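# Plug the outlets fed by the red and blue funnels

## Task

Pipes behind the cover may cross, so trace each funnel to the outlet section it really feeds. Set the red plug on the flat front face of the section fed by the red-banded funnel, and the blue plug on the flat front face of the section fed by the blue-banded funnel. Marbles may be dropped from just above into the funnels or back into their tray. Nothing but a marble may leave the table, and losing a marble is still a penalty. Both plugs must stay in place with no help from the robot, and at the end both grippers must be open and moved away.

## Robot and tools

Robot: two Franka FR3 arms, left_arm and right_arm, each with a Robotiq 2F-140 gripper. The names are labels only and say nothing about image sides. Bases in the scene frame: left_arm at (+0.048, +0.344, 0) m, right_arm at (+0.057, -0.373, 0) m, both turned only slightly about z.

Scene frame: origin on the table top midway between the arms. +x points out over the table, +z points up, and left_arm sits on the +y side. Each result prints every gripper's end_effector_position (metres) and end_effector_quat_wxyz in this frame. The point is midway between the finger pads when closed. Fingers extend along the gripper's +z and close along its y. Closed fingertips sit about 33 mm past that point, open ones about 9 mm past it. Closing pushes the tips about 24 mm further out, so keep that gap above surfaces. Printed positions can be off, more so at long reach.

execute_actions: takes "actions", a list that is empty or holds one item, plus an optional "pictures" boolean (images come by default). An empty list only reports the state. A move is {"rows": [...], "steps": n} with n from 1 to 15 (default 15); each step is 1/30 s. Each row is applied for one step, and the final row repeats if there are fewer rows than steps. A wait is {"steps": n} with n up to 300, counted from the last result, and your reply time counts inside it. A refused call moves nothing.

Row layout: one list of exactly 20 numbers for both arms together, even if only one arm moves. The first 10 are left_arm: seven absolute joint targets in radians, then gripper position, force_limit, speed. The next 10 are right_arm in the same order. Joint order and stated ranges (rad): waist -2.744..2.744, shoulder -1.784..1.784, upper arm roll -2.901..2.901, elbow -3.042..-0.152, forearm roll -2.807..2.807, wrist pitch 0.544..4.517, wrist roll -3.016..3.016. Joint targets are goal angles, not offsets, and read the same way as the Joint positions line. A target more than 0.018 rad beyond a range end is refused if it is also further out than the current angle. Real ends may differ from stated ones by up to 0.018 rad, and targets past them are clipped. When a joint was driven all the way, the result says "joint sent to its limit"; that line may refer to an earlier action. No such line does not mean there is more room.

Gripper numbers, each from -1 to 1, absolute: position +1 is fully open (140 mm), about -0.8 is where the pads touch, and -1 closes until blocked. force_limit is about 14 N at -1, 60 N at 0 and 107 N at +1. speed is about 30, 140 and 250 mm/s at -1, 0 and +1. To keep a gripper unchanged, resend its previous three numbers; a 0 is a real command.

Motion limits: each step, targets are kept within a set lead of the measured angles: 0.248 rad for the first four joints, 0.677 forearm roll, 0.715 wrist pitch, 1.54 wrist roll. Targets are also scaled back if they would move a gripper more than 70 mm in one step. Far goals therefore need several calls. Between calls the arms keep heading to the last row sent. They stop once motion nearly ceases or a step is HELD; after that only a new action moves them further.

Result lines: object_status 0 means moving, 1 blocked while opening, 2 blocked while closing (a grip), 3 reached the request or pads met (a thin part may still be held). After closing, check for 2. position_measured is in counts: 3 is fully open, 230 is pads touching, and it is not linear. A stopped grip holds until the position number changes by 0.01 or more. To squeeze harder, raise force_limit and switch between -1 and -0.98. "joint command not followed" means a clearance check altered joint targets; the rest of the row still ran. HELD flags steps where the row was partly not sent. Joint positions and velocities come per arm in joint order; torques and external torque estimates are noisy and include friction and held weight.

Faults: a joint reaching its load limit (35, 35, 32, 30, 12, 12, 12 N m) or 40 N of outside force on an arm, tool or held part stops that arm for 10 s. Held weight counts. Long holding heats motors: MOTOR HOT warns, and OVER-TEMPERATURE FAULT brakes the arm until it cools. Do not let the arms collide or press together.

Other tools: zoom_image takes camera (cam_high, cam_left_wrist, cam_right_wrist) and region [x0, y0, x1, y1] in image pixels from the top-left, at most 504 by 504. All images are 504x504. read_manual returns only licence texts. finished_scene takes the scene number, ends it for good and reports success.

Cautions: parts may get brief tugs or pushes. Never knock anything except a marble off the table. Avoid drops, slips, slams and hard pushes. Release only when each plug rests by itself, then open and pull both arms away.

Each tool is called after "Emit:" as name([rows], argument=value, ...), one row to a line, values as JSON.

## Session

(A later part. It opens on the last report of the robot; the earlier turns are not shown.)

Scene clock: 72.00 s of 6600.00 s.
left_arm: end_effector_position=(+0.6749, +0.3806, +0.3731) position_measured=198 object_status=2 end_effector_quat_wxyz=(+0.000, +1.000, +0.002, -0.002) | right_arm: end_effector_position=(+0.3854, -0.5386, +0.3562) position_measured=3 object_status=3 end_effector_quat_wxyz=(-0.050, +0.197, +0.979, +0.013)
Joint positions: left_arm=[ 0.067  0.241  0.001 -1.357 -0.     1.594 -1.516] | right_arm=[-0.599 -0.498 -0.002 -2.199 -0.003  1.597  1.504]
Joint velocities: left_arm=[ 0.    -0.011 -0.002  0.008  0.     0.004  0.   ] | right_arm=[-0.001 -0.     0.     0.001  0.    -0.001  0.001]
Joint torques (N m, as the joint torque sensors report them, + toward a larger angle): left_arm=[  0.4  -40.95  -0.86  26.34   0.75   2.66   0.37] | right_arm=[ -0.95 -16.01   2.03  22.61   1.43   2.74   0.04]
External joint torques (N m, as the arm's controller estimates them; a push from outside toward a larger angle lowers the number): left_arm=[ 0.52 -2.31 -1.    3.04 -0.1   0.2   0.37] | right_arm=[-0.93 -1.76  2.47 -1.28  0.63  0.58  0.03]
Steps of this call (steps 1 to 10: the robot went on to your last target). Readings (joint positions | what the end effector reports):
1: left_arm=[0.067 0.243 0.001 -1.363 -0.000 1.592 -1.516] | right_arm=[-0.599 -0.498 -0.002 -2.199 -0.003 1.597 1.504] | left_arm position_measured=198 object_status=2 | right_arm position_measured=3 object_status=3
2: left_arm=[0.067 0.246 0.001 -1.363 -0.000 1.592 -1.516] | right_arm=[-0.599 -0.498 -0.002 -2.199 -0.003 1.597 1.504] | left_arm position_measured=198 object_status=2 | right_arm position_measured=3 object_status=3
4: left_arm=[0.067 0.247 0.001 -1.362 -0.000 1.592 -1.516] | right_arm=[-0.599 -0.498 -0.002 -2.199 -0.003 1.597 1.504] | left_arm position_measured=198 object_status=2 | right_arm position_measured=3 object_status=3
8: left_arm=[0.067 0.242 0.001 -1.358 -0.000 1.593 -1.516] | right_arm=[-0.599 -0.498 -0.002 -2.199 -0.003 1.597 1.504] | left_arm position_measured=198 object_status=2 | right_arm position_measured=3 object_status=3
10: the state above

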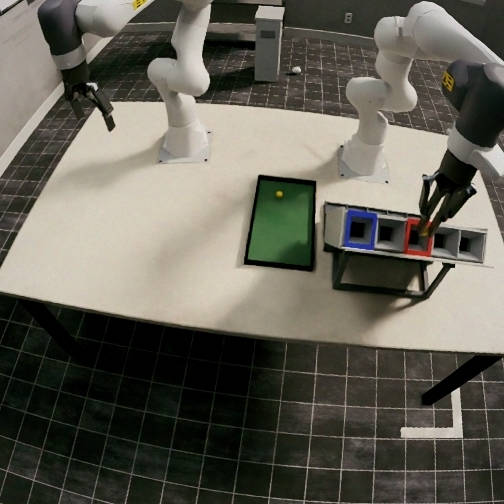

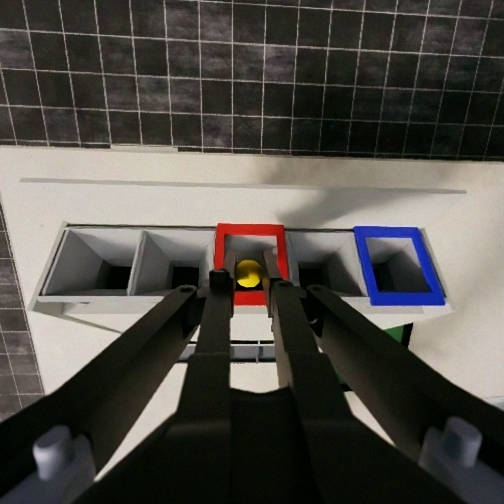

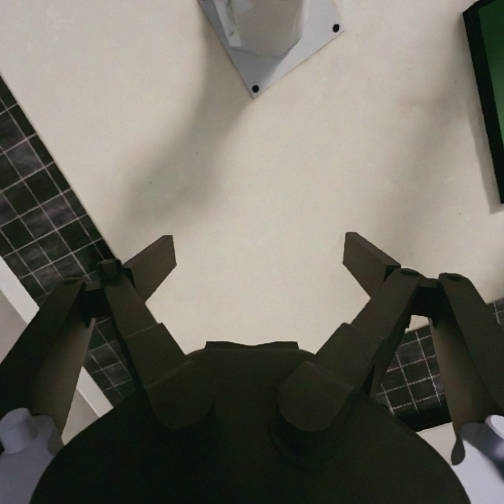

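Release, then go to the same observation pose over the red plug as before.

Emit:
execute_actions([
  {"rows":[[0.068,0.239,0,-1.356,0,1.597,-1.512,0.1,-0.6,0,-0.6,-0.5,0,-2.2,0,1.6,1.5,1,0,0]],"steps":10},
], pictures=false)

Emit:
execute_actions([
  {"rows":[[0.068,-0.25,0,-1.5,0,1.55,-1.28,0.1,-0.6,0,-0.6,-0.5,0,-2.2,0,1.6,1.5,1,0,0]],"steps":12},
], pictures=false)

Emit:
execute_actions([
  {"rows":[[0.889,-0.6,0,-2.1,0,1.7,-0.692,0.1,-0.6,0,-0.6,-0.5,0,-2.2,0,1.6,1.5,1,0,0]],"steps":15},
], pictures=false)

Emit:
execute_actions([
  {"steps":10},
], pictures=false)

Emit:
execute_actions([
  {"rows":[[0.889,-0.394,0,-2.536,0,2.143,-0.692,0.1,-0.6,0,-0.6,-0.5,0,-2.2,0,1.6,1.5,1,0,0]],"steps":15},
], pictures=false)

Emit:
execute_actions([
  {"steps":25},
])

Scene clock: 78.17 s of 6600.00 s.
left_arm: end_effector_position=(+0.6752, +0.3806, +0.3735) position_measured=131 object_status=0 end_effector_quat_wxyz=(+0.000, +1.000, +0.002, -0.002) | right_arm: end_effector_position=(+0.3854, -0.5386, +0.3562) position_measured=3 object_status=3 end_effector_quat_wxyz=(-0.050, +0.197, +0.979, +0.013)
Joint positions: left_arm=[ 0.067  0.241  0.001 -1.357 -0.     1.594 -1.516] | right_arm=[-0.599 -0.498 -0.002 -2.199 -0.003  1.598  1.504]
Joint velocities: left_arm=[-0.001  0.001 -0.     0.002  0.    -0.001 -0.   ] | right_arm=[-0.001  0.001 -0.001 -0.     0.001 -0.001 -0.003]
Joint torques (N m, as the joint torque sensors report them, + toward a larger angle): left_arm=[  0.56 -40.28  -0.48  25.52   0.9    2.81   0.31] | right_arm=[ -0.79 -15.09   1.58  23.02   1.47   2.89  -0.04]
External joint torques (N m, as the arm's controller estimates them; a push from outside toward a larger angle lowers the number): left_arm=[ 0.59 -0.86 -0.7   1.8   0.03  0.3   0.31] | right_arm=[-0.75 -0.94  2.05 -0.81  0.67  0.74 -0.04]
Steps of this call (steps 1 to 15: the robot went on to your last target; steps 16 to 90: nothing new was sent; then 2.83 s passed at rest; steps 91 to 100: all 10 steps of this action). Readings (joint positions | what the end effector reports):
91: left_arm=[0.067 0.241 0.001 -1.357 -0.000 1.594 -1.516] | right_arm=[-0.599 -0.498 -0.002 -2.199 -0.003 1.598 1.504] | left_arm position_measured=198 object_status=0 | right_arm position_measured=3 object_status=3
92: left_arm=[0.067 0.241 0.001 -1.357 -0.000 1.594 -1.516] | right_arm=[-0.599 -0.498 -0.002 -2.199 -0.003 1.598 1.504] | left_arm position_measured=197 object_status=0 | right_arm position_measured=3 object_status=3
94: left_arm=[0.067 0.241 0.001 -1.357 -0.000 1.594 -1.516] | right_arm=[-0.599 -0.498 -0.002 -2.199 -0.003 1.598 1.504] | left_arm position_measured=176 object_status=0 | right_arm position_measured=3 object_status=3
98: left_arm=[0.067 0.241 0.001 -1.357 -0.000 1.594 -1.516] | right_arm=[-0.599 -0.498 -0.002 -2.199 -0.003 1.598 1.504] | left_arm position_measured=146 object_status=0 | right_arm position_measured=3 object_status=3
100: the state above

Scene clock: 78.57 s of 6600.00 s.
left_arm: end_effector_position=(+0.5780, +0.3749, +0.5717) position_measured=117 object_status=3 end_effector_quat_wxyz=(-0.018, +0.987, -0.065, +0.144) | right_arm: end_effector_position=(+0.3854, -0.5386, +0.3562) position_measured=3 object_status=3 end_effector_quat_wxyz=(-0.050, +0.197, +0.979, +0.013)
Joint positions: left_arm=[ 0.067 -0.216  0.001 -1.487 -0.     1.563 -1.381] | right_arm=[-0.599 -0.498 -0.002 -2.199 -0.003  1.598  1.504]
Joint velocities: left_arm=[-0.    -0.84  -0.002  0.063  0.    -0.025  0.32 ] | right_arm=[-0.001 -0.001 -0.001  0.     0.    -0.001 -0.002]
Joint torques (N m, as the joint torque sensors report them, + toward a larger angle): left_arm=[-0.12 -1.09 -0.55 12.54  0.77  1.93  0.42] | right_arm=[ -0.28 -14.95   2.6   22.85   1.56   2.73   0.04]
External joint torques (N m, as the arm's controller estimates them; a push from outside toward a larger angle lowers the number): left_arm=[ 0.16 -1.97 -0.06  2.15  0.16 -0.33  0.41] | right_arm=[-0.27 -0.56  3.03 -1.11  0.76  0.57  0.04]
Steps of this call (steps 1 to 12: all 12 steps of this action). Readings (joint positions | what the end effector reports):
1: left_arm=[0.067 0.216 0.001 -1.392 -0.000 1.592 -1.500] | right_arm=[-0.599 -0.498 -0.002 -2.199 -0.003 1.598 1.504] | left_arm position_measured=123 object_status=0 | right_arm position_measured=3 object_status=3
2: left_arm=[0.067 0.179 0.001 -1.425 -0.000 1.585 -1.486] | right_arm=[-0.599 -0.498 -0.002 -2.199 -0.003 1.598 1.504] | left_arm position_measured=117 object_status=0 | right_arm position_measured=3 object_status=3
4: left_arm=[0.067 0.100 0.001 -1.458 -0.000 1.576 -1.463] | right_arm=[-0.599 -0.498 -0.002 -2.199 -0.003 1.598 1.504] | left_arm position_measured=117 object_status=0 | right_arm position_measured=3 object_status=3
8: left_arm=[0.067 -0.063 0.001 -1.480 -0.000 1.569 -1.426] | right_arm=[-0.599 -0.498 -0.002 -2.199 -0.003 1.598 1.504] | left_arm position_measured=117 object_status=3 | right_arm position_measured=3 object_status=3
12: the state above

Scene clock: 79.07 s of 6600.00 s.
left_arm: end_effector_position=(+0.3857, +0.6025, +0.4869) position_measured=117 object_status=3 end_effector_quat_wxyz=(-0.066, +0.992, +0.040, +0.095) | right_arm: end_effector_position=(+0.3854, -0.5386, +0.3562) position_measured=3 object_status=3 end_effector_quat_wxyz=(-0.050, +0.197, +0.979, +0.013)
Joint positions: left_arm=[ 0.667 -0.575 -0.003 -2.01  -0.002  1.667 -0.997] | right_arm=[-0.599 -0.498 -0.002 -2.199 -0.003  1.598  1.504]
Joint velocities: left_arm=[ 1.312 -0.064  0.052 -0.647 -0.     0.069  0.573] | right_arm=[ 0.     0.001  0.     0.001 -0.     0.     0.001]
Joint torques (N m, as the joint torque sensors report them, + toward a larger angle): left_arm=[ -3.   -15.12  -2.16  29.88   1.04   4.07   0.39] | right_arm=[ -1.18 -14.61   1.53  22.86   1.48   2.75  -0.02]
External joint torques (N m, as the arm's controller estimates them; a push from outside toward a larger angle lowers the number): left_arm=[ 0.9  -0.38 -0.41  1.5   0.03  0.38  0.38] | right_arm=[-1.18 -0.35  1.95 -1.1   0.67  0.58 -0.02]
Steps of this call (steps 1 to 15: all 15 steps of this action). Readings (joint positions | what the end effector reports):
1: left_arm=[0.096 -0.259 -0.012 -1.518 -0.002 1.578 -1.346] | right_arm=[-0.599 -0.498 -0.002 -2.199 -0.003 1.598 1.504] | left_arm position_measured=117 object_status=3 | right_arm position_measured=3 object_status=3
2: left_arm=[0.132 -0.302 -0.015 -1.556 -0.002 1.589 -1.313] | right_arm=[-0.599 -0.498 -0.002 -2.199 -0.003 1.598 1.504] | left_arm position_measured=117 object_status=3 | right_arm position_measured=3 object_status=3
4: left_arm=[0.210 -0.384 -0.011 -1.632 -0.002 1.608 -1.250] | right_arm=[-0.599 -0.498 -0.002 -2.199 -0.003 1.598 1.504] | left_arm position_measured=117 object_status=3 | right_arm position_measured=3 object_status=3
8: left_arm=[0.378 -0.513 -0.002 -1.787 -0.002 1.639 -1.140] | right_arm=[-0.599 -0.498 -0.002 -2.199 -0.003 1.598 1.504] | left_arm position_measured=117 object_status=3 | right_arm position_measured=3 object_status=3
15: the state above

Scene clock: 79.40 s of 6600.00 s.
left_arm: end_effector_position=(+0.3125, +0.6634, +0.4531) position_measured=117 object_status=3 end_effector_quat_wxyz=(-0.068, +0.994, +0.055, +0.066) | right_arm: end_effector_position=(+0.3854, -0.5386, +0.3562) position_measured=3 object_status=3 end_effector_quat_wxyz=(-0.050, +0.197, +0.979, +0.013)
Joint positions: left_arm=[ 0.885 -0.596  0.005 -2.098 -0.001  1.692 -0.802] | right_arm=[-0.599 -0.498 -0.002 -2.199 -0.003  1.598  1.504]
Joint velocities: left_arm=[ 0.031 -0.029 -0.035 -0.001  0.     0.035  0.351] | right_arm=[ 0.001 -0.001  0.     0.002 -0.001  0.    -0.   ]
Joint torques (N m, as the joint torque sensors report them, + toward a larger angle): left_arm=[  1.11 -11.13  -0.97  25.41   1.02   3.33   0.28] | right_arm=[ -0.33 -14.57   2.05  22.19   1.42   2.71   0.01]
External joint torques (N m, as the arm's controller estimates them; a push from outside toward a larger angle lowers the number): left_arm=[ 1.3  -0.86 -0.23  1.96  0.25  0.41  0.29] | right_arm=[-0.29 -0.18  2.5  -1.83  0.62  0.53  0.01]
Steps of this call (steps 1 to 10: the robot went on to your last target). Readings (joint positions | what the end effector reports):
1: left_arm=[0.716 -0.578 -0.003 -2.032 -0.002 1.670 -0.976] | right_arm=[-0.599 -0.498 -0.002 -2.199 -0.003 1.598 1.504] | left_arm position_measured=117 object_status=3 | right_arm position_measured=3 object_status=3
2: left_arm=[0.765 -0.581 -0.003 -2.052 -0.002 1.675 -0.950] | right_arm=[-0.599 -0.498 -0.002 -2.199 -0.003 1.598 1.504] | left_arm position_measured=117 object_status=3 | right_arm position_measured=3 object_status=3
4: left_arm=[0.837 -0.587 0.005 -2.082 -0.002 1.681 -0.900] | right_arm=[-0.599 -0.498 -0.002 -2.199 -0.003 1.598 1.504] | left_arm position_measured=117 object_status=3 | right_arm position_measured=3 object_status=3
8: left_arm=[0.881 -0.593 0.008 -2.098 -0.001 1.689 -0.828] | right_arm=[-0.599 -0.498 -0.002 -2.199 -0.003 1.598 1.504] | left_arm position_measured=117 object_status=3 | right_arm position_measured=3 object_status=3
10: the state above

Scene clock: 79.90 s of 6600.00 s.
left_arm: end_effector_position=(+0.2961, +0.6429, +0.1926) position_measured=117 object_status=3 end_effector_quat_wxyz=(+0.028, +0.999, +0.020, -0.023) | right_arm: end_effector_position=(+0.3854, -0.5386, +0.3562) position_measured=3 object_status=3 end_effector_quat_wxyz=(-0.050, +0.197, +0.979, +0.013)
Joint positions: left_arm=[ 0.887 -0.387  0.002 -2.535 -0.001  2.075 -0.731] | right_arm=[-0.599 -0.498 -0.002 -2.199 -0.003  1.598  1.504]
Joint velocities: left_arm=[ 0.002 -0.    -0.003 -0.085 -0.     0.369  0.117] | right_arm=[ 0.    -0.    -0.001  0.     0.    -0.     0.   ]
Joint torques (N m, as the joint torque sensors report them, + toward a larger angle): left_arm=[  0.64 -21.    -1.77  29.63   0.98   3.44   0.21] | right_arm=[ -0.74 -15.43   1.62  22.84   1.48   2.77   0.02]
External joint torques (N m, as the arm's controller estimates them; a push from outside toward a larger angle lowers the number): left_arm=[ 0.73  1.13 -1.3   2.44  0.21  0.47  0.22] | right_arm=[-0.73 -1.2   2.05 -1.05  0.68  0.61  0.02]
Steps of this call (steps 1 to 15: all 15 steps of this action). Readings (joint positions | what the end effector reports):
1: left_arm=[0.885 -0.592 0.005 -2.113 -0.001 1.723 -0.797] | right_arm=[-0.599 -0.498 -0.002 -2.199 -0.003 1.598 1.504] | left_arm position_measured=117 object_status=3 | right_arm position_measured=3 object_status=3
2: left_arm=[0.885 -0.578 0.004 -2.137 -0.001 1.754 -0.794] | right_arm=[-0.599 -0.498 -0.002 -2.199 -0.003 1.598 1.504] | left_arm position_measured=117 object_status=3 | right_arm position_measured=3 object_status=3
4: left_arm=[0.885 -0.537 0.004 -2.197 -0.001 1.811 -0.786] | right_arm=[-0.599 -0.498 -0.002 -2.199 -0.003 1.598 1.504] | left_arm position_measured=117 object_status=3 | right_arm position_measured=3 object_status=3
8: left_arm=[0.885 -0.462 0.004 -2.350 -0.001 1.916 -0.769] | right_arm=[-0.599 -0.498 -0.002 -2.199 -0.003 1.598 1.504] | left_arm position_measured=117 object_status=3 | right_arm position_measured=3 object_status=3
15: the state above

Scene clock: 80.73 s of 6600.00 s.
left_arm: end_effector_position=(+0.3095, +0.6590, +0.1985) position_measured=117 object_status=3 end_effector_quat_wxyz=(+0.002, +1.000, +0.003, -0.001) | right_arm: end_effector_position=(+0.3854, -0.5386, +0.3562) position_measured=3 object_status=3 end_effector_quat_wxyz=(-0.050, +0.197, +0.979, +0.013)
Joint positions: left_arm=[ 0.887 -0.392  0.002 -2.536 -0.001  2.14  -0.698] | right_arm=[-0.599 -0.498 -0.002 -2.199 -0.003  1.598  1.504]
Joint velocities: left_arm=[-0.     0.    -0.001 -0.001  0.001  0.003  0.007] | right_arm=[ 0.002 -0.     0.001 -0.    -0.001  0.001 -0.   ]
Joint torques (N m, as the joint torque sensors report them, + toward a larger angle): left_arm=[  1.51 -18.72  -2.32  26.34   0.93   2.88   0.33] | right_arm=[ -1.4  -15.2    1.87  22.83   1.49   2.66   0.  ]
External joint torques (N m, as the arm's controller estimates them; a push from outside toward a larger angle lowers the number): left_arm=[ 1.55 -1.22 -1.9   2.89  0.24  0.37  0.33] | right_arm=[-1.48 -0.92  2.18 -1.05  0.68  0.5  -0.01]
Steps of this call (steps 1 to 25: the robot went on to your last target). Readings (joint positions | what the end effector reports):
1: left_arm=[0.887 -0.388 0.002 -2.536 -0.001 2.086 -0.728] | right_arm=[-0.599 -0.498 -0.002 -2.199 -0.003 1.598 1.504] | left_arm position_measured=117 object_status=3 | right_arm position_measured=3 object_status=3
2: left_arm=[0.887 -0.388 0.002 -2.536 -0.001 2.096 -0.724] | right_arm=[-0.599 -0.498 -0.002 -2.199 -0.003 1.598 1.504] | left_arm position_measured=117 object_status=3 | right_arm position_measured=3 object_status=3
4: left_arm=[0.887 -0.390 0.002 -2.536 -0.001 2.111 -0.719] | right_arm=[-0.599 -0.498 -0.002 -2.199 -0.003 1.598 1.504] | left_arm position_measured=117 object_status=3 | right_arm position_measured=3 object_status=3
8: left_arm=[0.887 -0.392 0.002 -2.536 -0.001 2.127 -0.711] | right_arm=[-0.599 -0.498 -0.002 -2.199 -0.003 1.598 1.504] | left_arm position_measured=117 object_status=3 | right_arm position_measured=3 object_status=3
25: the state above

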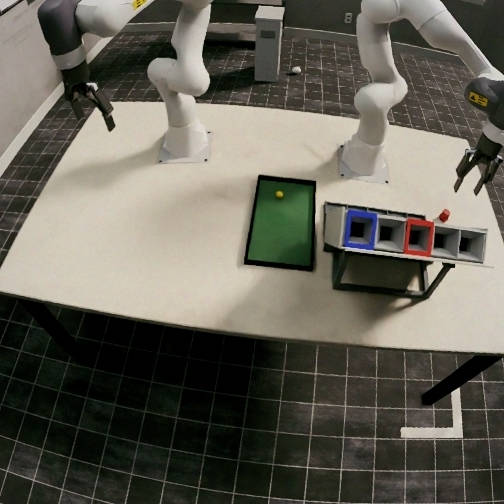

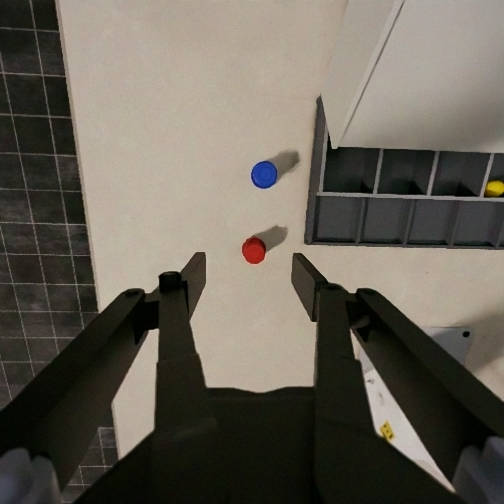

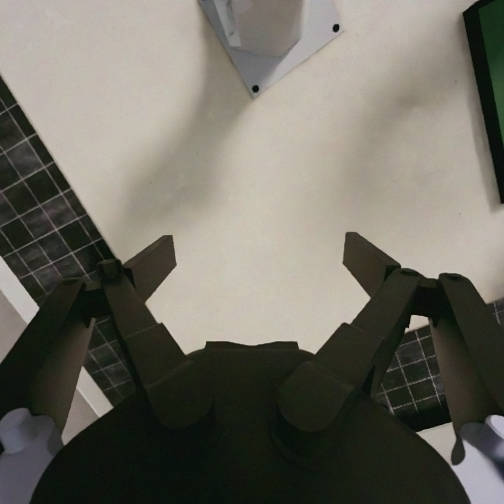

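Emit:
execute_actions([
  {"rows":[[0.898,-0.385,0,-2.56,0,2.2,-0.685,0.1,-0.6,0,-0.6,-0.5,0,-2.2,0,1.6,1.5,1,0,0],[0.898,-0.375,0,-2.585,0,2.25,-0.685,0.1,-0.6,0,-0.6,-0.5,0,-2.2,0,1.6,1.5,1,0,0],[0.898,-0.36,0,-2.605,0,2.3,-0.685,0.1,-0.6,0,-0.6,-0.5,0,-2.2,0,1.6,1.5,1,0,0],[0.898,-0.345,0,-2.625,0,2.34,-0.685,0.1,-0.6,0,-0.6,-0.5,0,-2.2,0,1.6,1.5,1,0,0],[0.898,-0.33,0,-2.645,0,2.38,-0.685,0.1,-0.6,0,-0.6,-0.5,0,-2.2,0,1.6,1.5,1,0,0],[0.898,-0.315,0,-2.665,0,2.42,-0.685,0.1,-0.6,0,-0.6,-0.5,0,-2.2,0,1.6,1.5,1,0,0],[0.898,-0.295,0,-2.68,0,2.45,-0.685,0.1,-0.6,0,-0.6,-0.5,0,-2.2,0,1.6,1.5,1,0,0],[0.898,-0.275,0,-2.69,0,2.48,-0.685,0.1,-0.6,0,-0.6,-0.5,0,-2.2,0,1.6,1.5,1,0,0],[0.898,-0.255,0,-2.7,0,2.51,-0.685,0.1,-0.6,0,-0.6,-0.5,0,-2.2,0,1.6,1.5,1,0,0],[0.898,-0.235,0,-2.71,0,2.54,-0.685,0.1,-0.6,0,-0.6,-0.5,0,-2.2,0,1.6,1.5,1,0,0],[0.898,-0.215,0,-2.72,0,2.565,-0.685,0.1,-0.6,0,-0.6,-0.5,0,-2.2,0,1.6,1.5,1,0,0],[0.898,-0.2,0,-2.73,0,2.585,-0.685,0.1,-0.6,0,-0.6,-0.5,0,-2.2,0,1.6,1.5,1,0,0],[0.898,-0.185,0,-2.737,0,2.596,-0.685,0.1,-0.6,0,-0.6,-0.5,0,-2.2,0,1.6,1.5,1,0,0],[0.898,-0.17,0,-2.744,0,2.596,-0.685,0.1,-0.6,0,-0.6,-0.5,0,-2.2,0,1.6,1.5,1,0,0],[0.898,-0.157,0,-2.749,0,2.596,-0.685,0.1,-0.6,0,-0.6,-0.5,0,-2.2,0,1.6,1.5,1,0,0]],"steps":15},
], pictures=false)

Emit:
execute_actions([
  {"steps":18},
])

Scene clock: 91.80 s of 6600.00 s.
left_arm: end_effector_position=(+0.2911, +0.6421, +0.0667) position_measured=117 object_status=3 end_effector_quat_wxyz=(+0.011, +1.000, +0.003, -0.009) | right_arm: end_effector_position=(+0.3854, -0.5386, +0.3562) position_measured=3 object_status=3 end_effector_quat_wxyz=(-0.050, +0.197, +0.979, +0.013)
Joint positions: left_arm=[ 0.896 -0.189  0.001 -2.733 -0.001  2.516 -0.69 ] | right_arm=[-0.599 -0.498 -0.002 -2.199 -0.003  1.598  1.504]
Joint velocities: left_arm=[-0.     0.44  -0.    -0.221 -0.001  0.45   0.004] | right_arm=[ 0.    -0.001  0.    -0.     0.001  0.    -0.   ]
Joint torques (N m, as the joint torque sensors report them, + toward a larger angle): left_arm=[  2.06 -23.08  -1.79  22.19   0.6    3.34   0.35] | right_arm=[ -0.82 -15.17   2.19  22.68   1.39   2.81  -0.01]
External joint torques (N m, as the arm's controller estimates them; a push from outside toward a larger angle lowers the number): left_arm=[ 2.14  1.39 -1.54  0.87  0.13  0.61  0.35] | right_arm=[-0.81 -0.85  2.61 -1.24  0.59  0.65 -0.01]
Steps of this call (steps 1 to 15: the robot went on to your last target; steps 16 to 90: nothing new was sent; then 7.57 s passed at rest; steps 91 to 105: all 15 steps of this action). Readings (joint positions | what the end effector reports):
91: left_arm=[0.889 -0.392 0.001 -2.540 -0.001 2.151 -0.695] | right_arm=[-0.599 -0.498 -0.002 -2.199 -0.003 1.598 1.504] | left_arm position_measured=117 object_status=3 | right_arm position_measured=3 object_status=3
92: left_arm=[0.891 -0.391 0.001 -2.551 -0.001 2.168 -0.695] | right_arm=[-0.599 -0.498 -0.002 -2.199 -0.003 1.598 1.504] | left_arm position_measured=117 object_status=3 | right_arm position_measured=3 object_status=3
94: left_arm=[0.894 -0.377 0.001 -2.581 -0.001 2.219 -0.693] | right_arm=[-0.599 -0.498 -0.002 -2.199 -0.003 1.598 1.504] | left_arm position_measured=117 object_status=3 | right_arm position_measured=3 object_status=3
98: left_arm=[0.896 -0.316 0.001 -2.655 -0.001 2.338 -0.692] | right_arm=[-0.599 -0.498 -0.002 -2.199 -0.003 1.598 1.504] | left_arm position_measured=117 object_status=3 | right_arm position_measured=3 object_status=3
105: the state above

Scene clock: 92.40 s of 6600.00 s.
left_arm: end_effector_position=(+0.2950, +0.6469, +0.0556) position_measured=117 object_status=3 end_effector_quat_wxyz=(+0.000, +1.000, +0.003, +0.000) | right_arm: end_effector_position=(+0.3854, -0.5386, +0.3562) position_measured=3 object_status=3 end_effector_quat_wxyz=(-0.050, +0.197, +0.979, +0.013)
Joint positions: left_arm=[ 0.896 -0.159  0.001 -2.749 -0.001  2.591 -0.689] | right_arm=[-0.599 -0.498 -0.002 -2.199 -0.003  1.598  1.504]
Joint velocities: left_arm=[-0.002  0.002 -0.001  0.     0.001  0.014 -0.   ] | right_arm=[ 0.001 -0.    -0.001  0.001  0.    -0.001  0.002]
Joint torques (N m, as the joint torque sensors report them, + toward a larger angle): left_arm=[  1.64 -19.76  -1.07  20.54   0.72   2.87   0.32] | right_arm=[ -0.66 -15.32   1.54  22.58   1.4    2.81  -0.11]
External joint torques (N m, as the arm's controller estimates them; a push from outside toward a larger angle lowers the number): left_arm=[ 1.69  1.02 -0.87  1.96  0.28  0.36  0.32] | right_arm=[-0.63 -1.05  2.   -1.32  0.6   0.65 -0.11]
Steps of this call (steps 1 to 18: the robot went on to your last target). Readings (joint positions | what the end effector reports):
1: left_arm=[0.896 -0.176 0.001 -2.740 -0.001 2.529 -0.690] | right_arm=[-0.599 -0.498 -0.002 -2.199 -0.003 1.598 1.504] | left_arm position_measured=117 object_status=3 | right_arm position_measured=3 object_status=3
2: left_arm=[0.896 -0.168 0.001 -2.745 -0.001 2.540 -0.690] | right_arm=[-0.599 -0.498 -0.002 -2.199 -0.003 1.598 1.504] | left_arm position_measured=117 object_status=3 | right_arm position_measured=3 object_status=3
4: left_arm=[0.896 -0.160 0.001 -2.749 -0.001 2.556 -0.690] | right_arm=[-0.599 -0.498 -0.002 -2.199 -0.003 1.598 1.504] | left_arm position_measured=117 object_status=3 | right_arm position_measured=3 object_status=3
8: left_arm=[0.896 -0.159 0.001 -2.749 -0.001 2.576 -0.689] | right_arm=[-0.599 -0.498 -0.002 -2.199 -0.003 1.598 1.504] | left_arm position_measured=117 object_status=3 | right_arm position_measured=3 object_status=3
18: the state above

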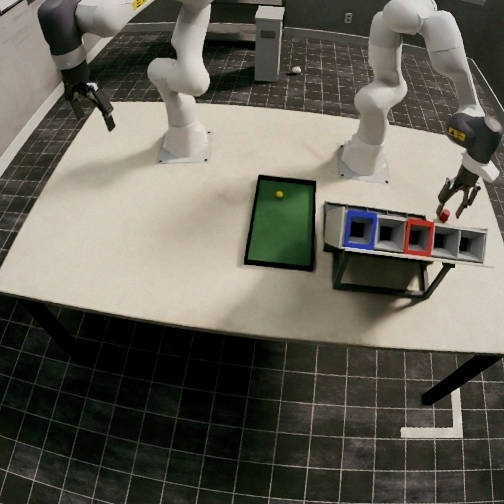

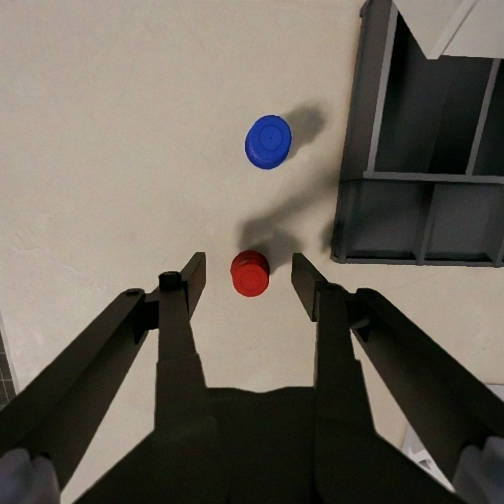

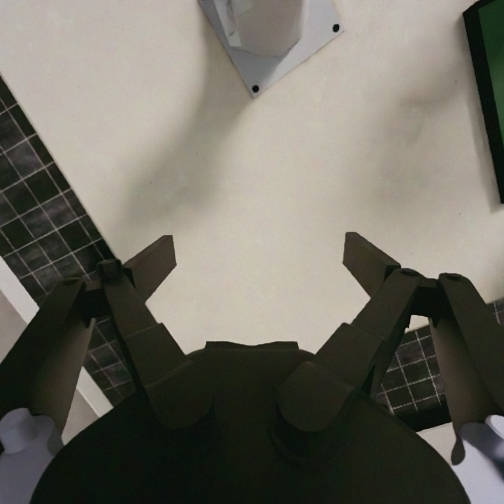

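Grip, then carry above the middle section to see where the marble landed.

Emit:
execute_actions([
  {"rows":[[0.898,-0.157,0,-2.749,0,2.596,-0.685,-1,-0.4,-0.3,-0.6,-0.5,0,-2.2,0,1.6,1.5,1,0,0]],"steps":15},
], pictures=false)

Emit:
execute_actions([
  {"steps":8},
], pictures=false)

Emit:
execute_actions([
  {"rows":[[0.898,-0.42,0,-2.67,0,2.24,-0.8,-1,-0.4,-0.3,-0.6,-0.5,0,-2.2,0,1.6,1.5,1,0,0]],"steps":10},
], pictures=false)

Emit:
execute_actions([
  {"rows":[[0.8,-0.72,0,-2.87,0,2.15,-1.1,-1,-0.4,-0.3,-0.6,-0.5,0,-2.2,0,1.6,1.5,1,0,0]],"steps":10},
], pictures=false)

Emit:
execute_actions([
  {"rows":[[-0.13,-0.74,0,-2.92,0,2.15,-1.71,-1,-0.4,-0.3,-0.6,-0.5,0,-2.2,0,1.6,1.5,1,0,0]],"steps":15},
], pictures=false)

Emit:
execute_actions([
  {"steps":20},
])

Scene clock: 99.43 s of 6600.00 s.
left_arm: end_effector_position=(+0.2958, +0.6479, +0.0560) position_measured=192 object_status=0 end_effector_quat_wxyz=(-0.001, +1.000, +0.003, +0.002) | right_arm: end_effector_position=(+0.3854, -0.5386, +0.3562) position_measured=3 object_status=3 end_effector_quat_wxyz=(-0.050, +0.197, +0.979, +0.013)
Joint positions: left_arm=[ 0.896 -0.159  0.001 -2.749 -0.001  2.594 -0.689] | right_arm=[-0.599 -0.498 -0.002 -2.199 -0.003  1.598  1.504]
Joint velocities: left_arm=[-0.    -0.001  0.    -0.002 -0.001  0.001  0.001] | right_arm=[-0.001  0.    -0.    -0.001  0.002  0.    -0.   ]
Joint torques (N m, as the joint torque sensors report them, + toward a larger angle): left_arm=[  1.59 -19.63  -0.79  20.14   0.68   2.81   0.32] | right_arm=[ -1.47 -14.46   1.96  22.76   1.37   2.81  -0.15]
External joint torques (N m, as the arm's controller estimates them; a push from outside toward a larger angle lowers the number): left_arm=[ 1.56  1.22 -0.64  1.57  0.25  0.28  0.32] | right_arm=[-1.47 -0.26  2.38 -1.08  0.56  0.65 -0.15]
Steps of this call (steps 1 to 15: the robot went on to your last target; steps 16 to 90: nothing new was sent; then 3.53 s passed at rest; steps 91 to 105: all 15 steps of this action). Readings (joint positions | what the end effector reports):
91: left_arm=[0.896 -0.159 0.001 -2.749 -0.001 2.593 -0.689] | right_arm=[-0.599 -0.498 -0.002 -2.199 -0.003 1.598 1.504] | left_arm position_measured=117 object_status=0 | right_arm position_measured=3 object_status=3
92: left_arm=[0.896 -0.159 0.001 -2.749 -0.001 2.593 -0.689] | right_arm=[-0.599 -0.498 -0.002 -2.199 -0.003 1.598 1.504] | left_arm position_measured=122 object_status=0 | right_arm position_measured=3 object_status=3
94: left_arm=[0.896 -0.159 0.001 -2.749 -0.001 2.594 -0.689] | right_arm=[-0.599 -0.498 -0.002 -2.199 -0.003 1.598 1.504] | left_arm position_measured=133 object_status=0 | right_arm position_measured=3 object_status=3
98: left_arm=[0.896 -0.159 0.001 -2.749 -0.001 2.594 -0.689] | right_arm=[-0.599 -0.498 -0.002 -2.199 -0.003 1.598 1.504] | left_arm position_measured=156 object_status=0 | right_arm position_measured=3 object_status=3
105: the state above

Scene clock: 99.70 s of 6600.00 s.
left_arm: end_effector_position=(+0.2958, +0.6479, +0.0560) position_measured=192 object_status=2 end_effector_quat_wxyz=(-0.001, +1.000, +0.003, +0.002) | right_arm: end_effector_position=(+0.3854, -0.5386, +0.3562) position_measured=3 object_status=3 end_effector_quat_wxyz=(-0.050, +0.197, +0.979, +0.013)
Joint positions: left_arm=[ 0.896 -0.159  0.001 -2.749 -0.001  2.594 -0.689] | right_arm=[-0.599 -0.498 -0.002 -2.199 -0.003  1.598  1.504]
Joint velocities: left_arm=[-0.    -0.     0.001  0.    -0.001  0.     0.001] | right_arm=[ 0.    -0.     0.002  0.    -0.001 -0.    -0.   ]
Joint torques (N m, as the joint torque sensors report them, + toward a larger angle): left_arm=[  0.92 -20.21  -0.53  20.2    0.65   2.73   0.34] | right_arm=[ -0.96 -14.52   2.05  22.99   1.45   2.73   0.04]
External joint torques (N m, as the arm's controller estimates them; a push from outside toward a larger angle lowers the number): left_arm=[ 0.9   0.68 -0.4   1.57  0.22  0.2   0.34] | right_arm=[-1.01 -0.18  2.39 -0.94  0.64  0.56  0.03]
Steps of this call (steps 1 to 8: the robot went on to your last target). Readings (joint positions | what the end effector reports):
1: left_arm=[0.896 -0.159 0.001 -2.749 -0.001 2.594 -0.689] | right_arm=[-0.599 -0.498 -0.002 -2.199 -0.003 1.598 1.504] | left_arm position_measured=192 object_status=0 | right_arm position_measured=3 object_status=3
2: left_arm=[0.896 -0.159 0.001 -2.749 -0.001 2.594 -0.689] | right_arm=[-0.599 -0.498 -0.002 -2.199 -0.003 1.598 1.504] | left_arm position_measured=192 object_status=0 | right_arm position_measured=3 object_status=3
4: left_arm=[0.896 -0.159 0.001 -2.749 -0.001 2.594 -0.689] | right_arm=[-0.599 -0.498 -0.002 -2.199 -0.003 1.598 1.504] | left_arm position_measured=192 object_status=0 | right_arm position_measured=3 object_status=3
8: the state above

Scene clock: 100.03 s of 6600.00 s.
left_arm: end_effector_position=(+0.3035, +0.6571, +0.1671) position_measured=192 object_status=2 end_effector_quat_wxyz=(-0.021, +0.999, +0.037, +0.020) | right_arm: end_effector_position=(+0.3854, -0.5386, +0.3562) position_measured=3 object_status=3 end_effector_quat_wxyz=(-0.050, +0.197, +0.979, +0.013)
Joint positions: left_arm=[ 0.896 -0.42   0.001 -2.665 -0.001  2.303 -0.757] | right_arm=[-0.599 -0.498 -0.002 -2.199 -0.003  1.598  1.504]
Joint velocities: left_arm=[ 0.     0.001  0.001 -0.038 -0.001 -0.361 -0.128] | right_arm=[ 0.001  0.     0.    -0.002  0.    -0.    -0.001]
Joint torques (N m, as the joint torque sensors report them, + toward a larger angle): left_arm=[  1.29 -15.73  -1.13  24.79   0.77   2.35  -0.12] | right_arm=[ -0.32 -15.26   2.24  22.42   1.51   2.78  -0.13]
External joint torques (N m, as the arm's controller estimates them; a push from outside toward a larger angle lowers the number): left_arm=[ 1.27 -1.19 -0.76  2.4   0.13 -0.3  -0.13] | right_arm=[-0.37 -1.04  2.59 -1.43  0.7   0.63 -0.13]
Steps of this call (steps 1 to 10: all 10 steps of this action). Readings (joint positions | what the end effector reports):
1: left_arm=[0.896 -0.184 0.001 -2.745 -0.001 2.547 -0.696] | right_arm=[-0.599 -0.498 -0.002 -2.199 -0.003 1.598 1.504] | left_arm position_measured=192 object_status=2 | right_arm position_measured=3 object_status=3
2: left_arm=[0.896 -0.233 0.001 -2.735 -0.001 2.503 -0.704] | right_arm=[-0.599 -0.498 -0.002 -2.199 -0.003 1.598 1.504] | left_arm position_measured=192 object_status=2 | right_arm position_measured=3 object_status=3
4: left_arm=[0.896 -0.332 0.001 -2.700 -0.001 2.423 -0.721] | right_arm=[-0.599 -0.498 -0.002 -2.199 -0.003 1.598 1.504] | left_arm position_measured=192 object_status=2 | right_arm position_measured=3 object_status=3
8: left_arm=[0.896 -0.417 0.001 -2.664 -0.001 2.331 -0.748] | right_arm=[-0.599 -0.498 -0.002 -2.199 -0.003 1.598 1.504] | left_arm position_measured=192 object_status=2 | right_arm position_measured=3 object_status=3
10: the state above

Scene clock: 100.37 s of 6600.00 s.
left_arm: end_effector_position=(+0.2709, +0.5706, +0.1684) position_measured=192 object_status=2 end_effector_quat_wxyz=(-0.008, +0.995, +0.098, +0.010) | right_arm: end_effector_position=(+0.3854, -0.5386, +0.3562) position_measured=3 object_status=3 end_effector_quat_wxyz=(-0.050, +0.197, +0.979, +0.013)
Joint positions: left_arm=[ 0.804 -0.714 -0.001 -2.864 -0.001  2.176 -0.974] | right_arm=[-0.599 -0.498 -0.002 -2.199 -0.003  1.598  1.504]
Joint velocities: left_arm=[-0.023 -0.053  0.001 -0.068 -0.001 -0.144 -0.405] | right_arm=[-0.     0.001 -0.     0.    -0.     0.    -0.   ]
Joint torques (N m, as the joint torque sensors report them, + toward a larger angle): left_arm=[-0.47 -8.22  0.15 24.63  0.82  2.39 -0.24] | right_arm=[ -1.14 -14.55   2.81  23.14   1.54   2.86  -0.02]
External joint torques (N m, as the arm's controller estimates them; a push from outside toward a larger angle lowers the number): left_arm=[-0.62 -1.99  0.64  0.6   0.09 -0.33 -0.24] | right_arm=[-1.16 -0.32  3.21 -0.76  0.73  0.7  -0.02]
Steps of this call (steps 1 to 10: all 10 steps of this action). Readings (joint positions | what the end effector reports):
1: left_arm=[0.883 -0.451 0.005 -2.696 -0.001 2.290 -0.778] | right_arm=[-0.599 -0.498 -0.002 -2.199 -0.003 1.598 1.504] | left_arm position_measured=192 object_status=2 | right_arm position_measured=3 object_status=3
2: left_arm=[0.864 -0.506 0.004 -2.741 -0.001 2.271 -0.802] | right_arm=[-0.599 -0.498 -0.002 -2.199 -0.003 1.598 1.504] | left_arm position_measured=192 object_status=2 | right_arm position_measured=3 object_status=3
4: left_arm=[0.828 -0.625 0.000 -2.816 -0.001 2.230 -0.860] | right_arm=[-0.599 -0.498 -0.002 -2.199 -0.003 1.598 1.504] | left_arm position_measured=192 object_status=2 | right_arm position_measured=3 object_status=3
8: left_arm=[0.806 -0.707 -0.001 -2.858 -0.001 2.187 -0.944] | right_arm=[-0.599 -0.498 -0.002 -2.199 -0.003 1.598 1.504] | left_arm position_measured=192 object_status=2 | right_arm position_measured=3 object_status=3
10: the state above

Scene clock: 100.87 s of 6600.00 s.
left_arm: end_effector_position=(+0.3365, +0.3103, +0.1496) position_measured=192 object_status=2 end_effector_quat_wxyz=(-0.002, +0.997, -0.070, -0.012) | right_arm: end_effector_position=(+0.3854, -0.5386, +0.3562) position_measured=3 object_status=3 end_effector_quat_wxyz=(-0.050, +0.197, +0.979, +0.013)
Joint positions: left_arm=[-0.105 -0.737 -0.005 -2.918  0.     2.155 -1.55 ] | right_arm=[-0.599 -0.498 -0.002 -2.199 -0.003  1.598  1.504]
Joint velocities: left_arm=[-0.327 -0.001  0.007 -0.015  0.    -0.017 -0.515] | right_arm=[-0.     0.001  0.     0.001  0.001 -0.001  0.   ]
Joint torques (N m, as the joint torque sensors report them, + toward a larger angle): left_arm=[ 0.95 -7.2   2.05 25.29  0.61  1.9  -0.13] | right_arm=[ -1.13 -14.68   2.66  22.45   1.36   2.81  -0.05]
External joint torques (N m, as the arm's controller estimates them; a push from outside toward a larger angle lowers the number): left_arm=[-1.71 -1.35  0.86  2.05 -0.15 -0.57 -0.12] | right_arm=[-1.11 -0.49  3.1  -1.42  0.56  0.65 -0.06]
Steps of this call (steps 1 to 15: all 15 steps of this action). Readings (joint positions | what the end effector reports):
1: left_arm=[0.755 -0.720 0.010 -2.874 -0.000 2.174 -1.034] | right_arm=[-0.599 -0.498 -0.002 -2.199 -0.003 1.598 1.504] | left_arm position_measured=192 object_status=2 | right_arm position_measured=3 object_status=3
2: left_arm=[0.688 -0.726 0.009 -2.886 -0.000 2.171 -1.093] | right_arm=[-0.599 -0.498 -0.002 -2.199 -0.003 1.598 1.504] | left_arm position_measured=192 object_status=2 | right_arm position_measured=3 object_status=3
4: left_arm=[0.546 -0.732 0.005 -2.903 -0.000 2.166 -1.202] | right_arm=[-0.599 -0.498 -0.002 -2.199 -0.003 1.598 1.504] | left_arm position_measured=192 object_status=2 | right_arm position_measured=3 object_status=3
8: left_arm=[0.244 -0.736 0.001 -2.915 0.000 2.160 -1.373] | right_arm=[-0.599 -0.498 -0.002 -2.199 -0.003 1.598 1.504] | left_arm position_measured=192 object_status=2 | right_arm position_measured=3 object_status=3
15: the state above

Scene clock: 101.53 s of 6600.00 s.
left_arm: end_effector_position=(+0.3341, +0.3043, +0.1488) position_measured=192 object_status=2 end_effector_quat_wxyz=(-0.002, +1.000, -0.011, -0.014) | right_arm: end_effector_position=(+0.3854, -0.5386, +0.3562) position_measured=3 object_status=3 end_effector_quat_wxyz=(-0.050, +0.197, +0.979, +0.013)
Joint positions: left_arm=[-0.128 -0.737 -0.002 -2.919  0.     2.153 -1.689] | right_arm=[-0.599 -0.498 -0.002 -2.199 -0.003  1.598  1.504]
Joint velocities: left_arm=[-0.    -0.    -0.001  0.     0.001 -0.001 -0.057] | right_arm=[-0.    -0.    -0.001 -0.    -0.001  0.     0.   ]
Joint torques (N m, as the joint torque sensors report them, + toward a larger angle): left_arm=[-2.05 -6.8   0.83 24.56  0.61  2.05 -0.07] | right_arm=[ -0.3  -15.14   1.66  22.04   1.56   2.71  -0.02]
External joint torques (N m, as the arm's controller estimates them; a push from outside toward a larger angle lowers the number): left_arm=[-2.03 -1.11  1.51  1.46 -0.11 -0.38 -0.07] | right_arm=[-0.3  -0.96  2.08 -1.81  0.75  0.55 -0.02]
Steps of this call (steps 1 to 20: the robot went on to your last target). Readings (joint positions | what the end effector reports):
1: left_arm=[-0.114 -0.737 -0.005 -2.918 0.000 2.155 -1.566] | right_arm=[-0.599 -0.498 -0.002 -2.199 -0.003 1.598 1.504] | left_arm position_measured=192 object_status=2 | right_arm position_measured=3 object_status=3
2: left_arm=[-0.119 -0.737 -0.004 -2.918 0.000 2.154 -1.580] | right_arm=[-0.599 -0.498 -0.002 -2.199 -0.003 1.598 1.504] | left_arm position_measured=192 object_status=2 | right_arm position_measured=3 object_status=3
4: left_arm=[-0.124 -0.737 -0.003 -2.919 0.000 2.154 -1.605] | right_arm=[-0.599 -0.498 -0.002 -2.199 -0.003 1.598 1.504] | left_arm position_measured=192 object_status=2 | right_arm position_measured=3 object_status=3
8: left_arm=[-0.127 -0.737 -0.002 -2.919 0.000 2.153 -1.641] | right_arm=[-0.599 -0.498 -0.002 -2.199 -0.003 1.598 1.504] | left_arm position_measured=192 object_status=2 | right_arm position_measured=3 object_status=3
20: the state above

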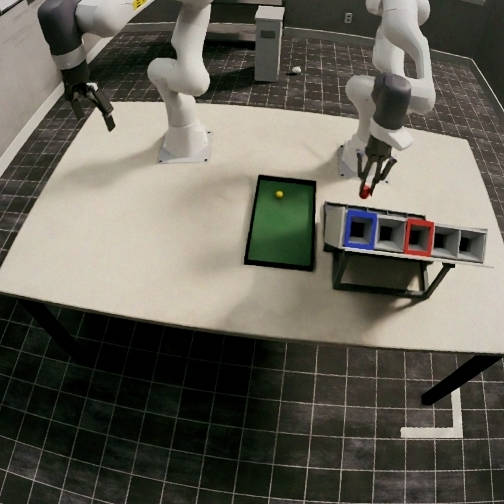

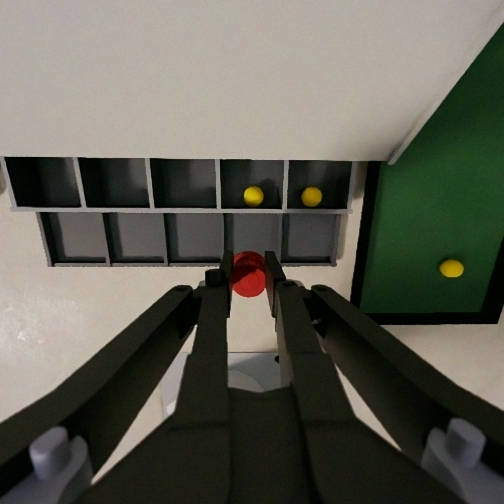

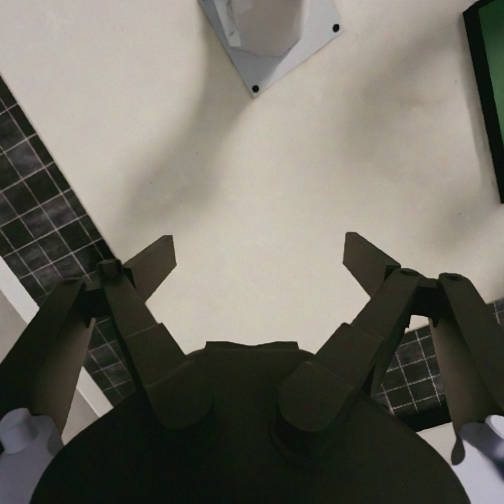

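Emit:
execute_actions(actions=[])

Scene clock: 111.57 s of 6600.00 s.
left_arm: end_effector_position=(+0.3340, +0.3042, +0.1487) position_measured=192 object_status=2 end_effector_quat_wxyz=(-0.003, +1.000, -0.002, -0.014) | right_arm: end_effector_position=(+0.3854, -0.5386, +0.3562) position_measured=3 object_status=3 end_effector_quat_wxyz=(-0.050, +0.197, +0.979, +0.013)
Joint positions: left_arm=[-0.128 -0.737 -0.002 -2.919  0.     2.152 -1.706] | right_arm=[-0.599 -0.498 -0.002 -2.199 -0.003  1.598  1.504]
Joint velocities: left_arm=[-0.    -0.     0.     0.    -0.     0.     0.002] | right_arm=[-0.     0.001 -0.001  0.     0.    -0.    -0.001]
Joint torques (N m, as the joint torque sensors report them, + toward a larger angle): left_arm=[-1.02 -7.41  0.26 24.36  0.56  2.19 -0.14] | right_arm=[ -0.55 -14.77   1.77  22.29   1.45   2.79  -0.07]
External joint torques (N m, as the arm's controller estimates them; a push from outside toward a larger angle lowers the number): left_arm=[-1.01 -1.65  0.92  1.21 -0.17 -0.26 -0.14] | right_arm=[-0.43 -0.59  2.34 -1.57  0.66  0.63 -0.07]
Steps of this call (steps 1 to 30: the robot went on to your last target; steps 31 to 90: nothing new was sent; then 7.03 s passed at rest). Readings (joint positions | what the end effector reports):
1: left_arm=[-0.128 -0.737 -0.002 -2.919 0.000 2.153 -1.690] | right_arm=[-0.599 -0.498 -0.002 -2.199 -0.003 1.598 1.504] | left_arm position_measured=192 object_status=2 | right_arm position_measured=3 object_status=3
2: left_arm=[-0.128 -0.737 -0.002 -2.919 0.000 2.153 -1.692] | right_arm=[-0.599 -0.498 -0.002 -2.199 -0.003 1.598 1.504] | left_arm position_measured=192 object_status=2 | right_arm position_measured=3 object_status=3
4: left_arm=[-0.128 -0.737 -0.002 -2.919 0.000 2.153 -1.695] | right_arm=[-0.599 -0.498 -0.002 -2.199 -0.003 1.598 1.504] | left_arm position_measured=192 object_status=2 | right_arm position_measured=3 object_status=3
8: left_arm=[-0.128 -0.737 -0.002 -2.919 0.000 2.153 -1.699] | right_arm=[-0.599 -0.498 -0.002 -2.199 -0.003 1.598 1.504] | left_arm position_measured=192 object_status=2 | right_arm position_measured=3 object_status=3
90: the state above
All arms were judged still, so your last target was given up. Only a new action makes them travel on or press farther. Fingers that are still opening or closing keep moving.

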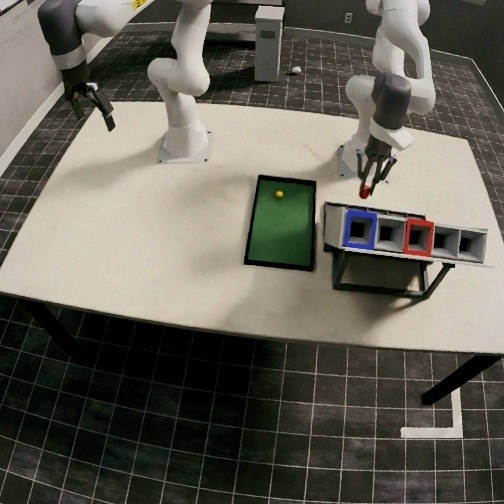

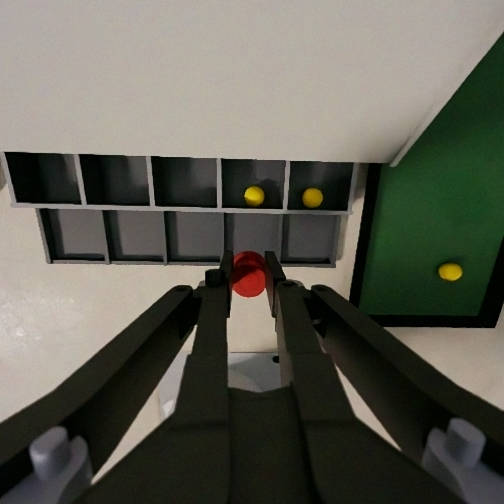

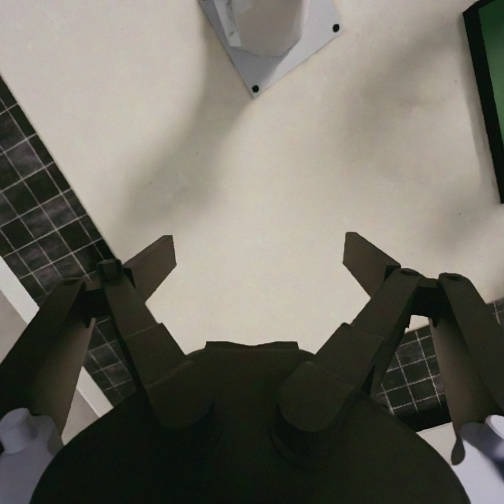

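Emit:
execute_actions([
  {"rows":[[-0.16,-0.73,0,-2.92,0,2.17,-1.75,-1,-0.4,-0.3,-0.6,-0.5,0,-2.2,0,1.6,1.5,1,0,0],[-0.2,-0.72,0,-2.915,0,2.19,-1.79,-1,-0.4,-0.3,-0.6,-0.5,0,-2.2,0,1.6,1.5,1,0,0],[-0.24,-0.705,0,-2.91,0,2.21,-1.83,-1,-0.4,-0.3,-0.6,-0.5,0,-2.2,0,1.6,1.5,1,0,0],[-0.28,-0.69,0,-2.91,0,2.23,-1.87,-1,-0.4,-0.3,-0.6,-0.5,0,-2.2,0,1.6,1.5,1,0,0],[-0.32,-0.67,0,-2.91,0,2.25,-1.91,-1,-0.4,-0.3,-0.6,-0.5,0,-2.2,0,1.6,1.5,1,0,0],[-0.35,-0.65,0,-2.91,0,2.27,-1.94,-1,-0.4,-0.3,-0.6,-0.5,0,-2.2,0,1.6,1.5,1,0,0],[-0.377,-0.626,0,-2.91,0,2.284,-1.958,-1,-0.4,-0.3,-0.6,-0.5,0,-2.2,0,1.6,1.5,1,0,0]]},
], pictures=false)

Emit:
execute_actions([
  {"steps":20},
])

Scene clock: 119.10 s of 6600.00 s.
left_arm: end_effector_position=(+0.3343, +0.2284, +0.1291) position_measured=192 object_status=2 end_effector_quat_wxyz=(-0.003, +0.999, -0.034, -0.006) | right_arm: end_effector_position=(+0.3854, -0.5386, +0.3562) position_measured=3 object_status=3 end_effector_quat_wxyz=(-0.050, +0.197, +0.979, +0.013)
Joint positions: left_arm=[-0.373 -0.629 -0.002 -2.911  0.     2.268 -1.888] | right_arm=[-0.599 -0.498 -0.002 -2.199 -0.003  1.598  1.504]
Joint velocities: left_arm=[-0.021  0.006 -0.001 -0.001  0.002  0.08  -0.218] | right_arm=[ 0.001 -0.    -0.    -0.001  0.    -0.    -0.   ]
Joint torques (N m, as the joint torque sensors report them, + toward a larger angle): left_arm=[-1.43 -6.3   0.13 24.56  0.57  2.89 -0.01] | right_arm=[ -0.18 -14.66   2.33  22.48   1.45   2.8    0.04]
External joint torques (N m, as the arm's controller estimates them; a push from outside toward a larger angle lowers the number): left_arm=[-1.61  2.06  0.56  2.33 -0.1   0.46 -0.01] | right_arm=[-0.15 -0.49  2.77 -1.33  0.65  0.65  0.04]
Steps of this call (steps 1 to 90: nothing new was sent; then 4.03 s passed at rest; steps 91 to 105: all 15 steps of this action). Readings (joint positions | what the end effector reports):
91: left_arm=[-0.135 -0.737 -0.000 -2.919 0.000 2.155 -1.710] | right_arm=[-0.599 -0.498 -0.002 -2.199 -0.003 1.598 1.504] | left_arm position_measured=192 object_status=2 | right_arm position_measured=3 object_status=3
92: left_arm=[-0.153 -0.733 0.001 -2.919 0.000 2.160 -1.718] | right_arm=[-0.599 -0.498 -0.002 -2.199 -0.003 1.598 1.504] | left_arm position_measured=192 object_status=2 | right_arm position_measured=3 object_status=3
94: left_arm=[-0.209 -0.717 0.002 -2.914 0.000 2.179 -1.743] | right_arm=[-0.599 -0.498 -0.002 -2.199 -0.003 1.598 1.504] | left_arm position_measured=192 object_status=2 | right_arm position_measured=3 object_status=3
98: left_arm=[-0.334 -0.655 -0.000 -2.910 0.000 2.230 -1.812] | right_arm=[-0.599 -0.498 -0.002 -2.199 -0.003 1.598 1.504] | left_arm position_measured=192 object_status=2 | right_arm position_measured=3 object_status=3
105: the state above

Scene clock: 119.77 s of 6600.00 s.
left_arm: end_effector_position=(+0.3378, +0.2264, +0.1301) position_measured=192 object_status=2 end_effector_quat_wxyz=(-0.001, +1.000, -0.005, -0.001) | right_arm: end_effector_position=(+0.3854, -0.5386, +0.3562) position_measured=3 object_status=3 end_effector_quat_wxyz=(-0.050, +0.197, +0.979, +0.013)
Joint positions: left_arm=[-0.375 -0.628 -0.001 -2.911  0.     2.281 -1.947] | right_arm=[-0.599 -0.498 -0.002 -2.199 -0.003  1.598  1.504]
Joint velocities: left_arm=[ 0.001 -0.     0.    -0.    -0.     0.001 -0.025] | right_arm=[-0.    -0.001  0.001 -0.    -0.    -0.002 -0.001]
Joint torques (N m, as the joint torque sensors report them, + toward a larger angle): left_arm=[-1.58 -6.92  0.41 24.8   0.63  2.85 -0.2 ] | right_arm=[ -0.41 -14.78   2.01  22.82   1.47   2.74  -0.04]
External joint torques (N m, as the arm's controller estimates them; a push from outside toward a larger angle lowers the number): left_arm=[-1.58  1.52  0.99  2.38 -0.05  0.33 -0.2 ] | right_arm=[-0.44 -0.45  2.39 -1.08  0.67  0.59 -0.04]
Steps of this call (steps 1 to 20: the robot went on to your last target). Readings (joint positions | what the end effector reports):
1: left_arm=[-0.374 -0.629 -0.002 -2.911 0.000 2.270 -1.895] | right_arm=[-0.599 -0.498 -0.002 -2.199 -0.003 1.598 1.504] | left_arm position_measured=192 object_status=2 | right_arm position_measured=3 object_status=3
2: left_arm=[-0.374 -0.629 -0.002 -2.911 0.000 2.272 -1.901] | right_arm=[-0.599 -0.498 -0.002 -2.199 -0.003 1.598 1.504] | left_arm position_measured=192 object_status=2 | right_arm position_measured=3 object_status=3
4: left_arm=[-0.374 -0.629 -0.002 -2.911 0.000 2.275 -1.912] | right_arm=[-0.599 -0.498 -0.002 -2.199 -0.003 1.598 1.504] | left_arm position_measured=192 object_status=2 | right_arm position_measured=3 object_status=3
8: left_arm=[-0.375 -0.628 -0.002 -2.911 0.000 2.279 -1.927] | right_arm=[-0.599 -0.498 -0.002 -2.199 -0.003 1.598 1.504] | left_arm position_measured=192 object_status=2 | right_arm position_measured=3 object_status=3
20: the state above

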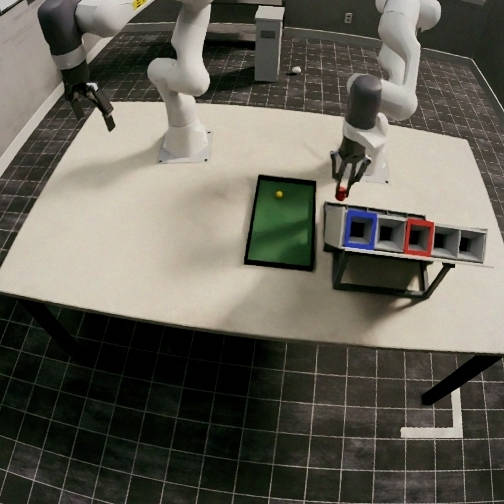

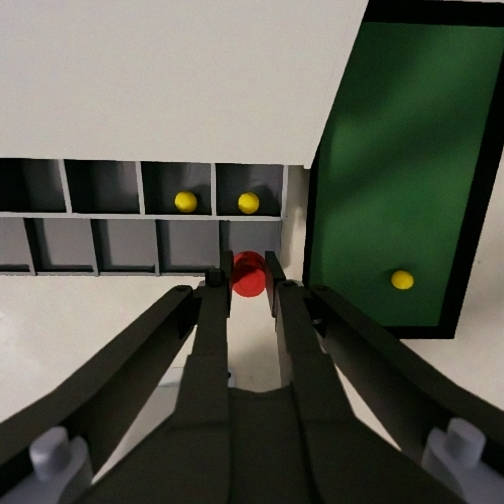

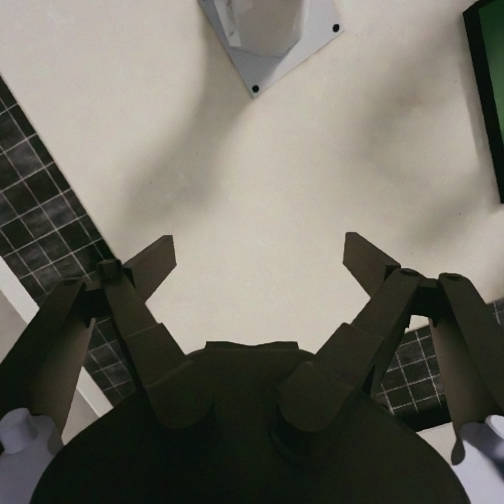

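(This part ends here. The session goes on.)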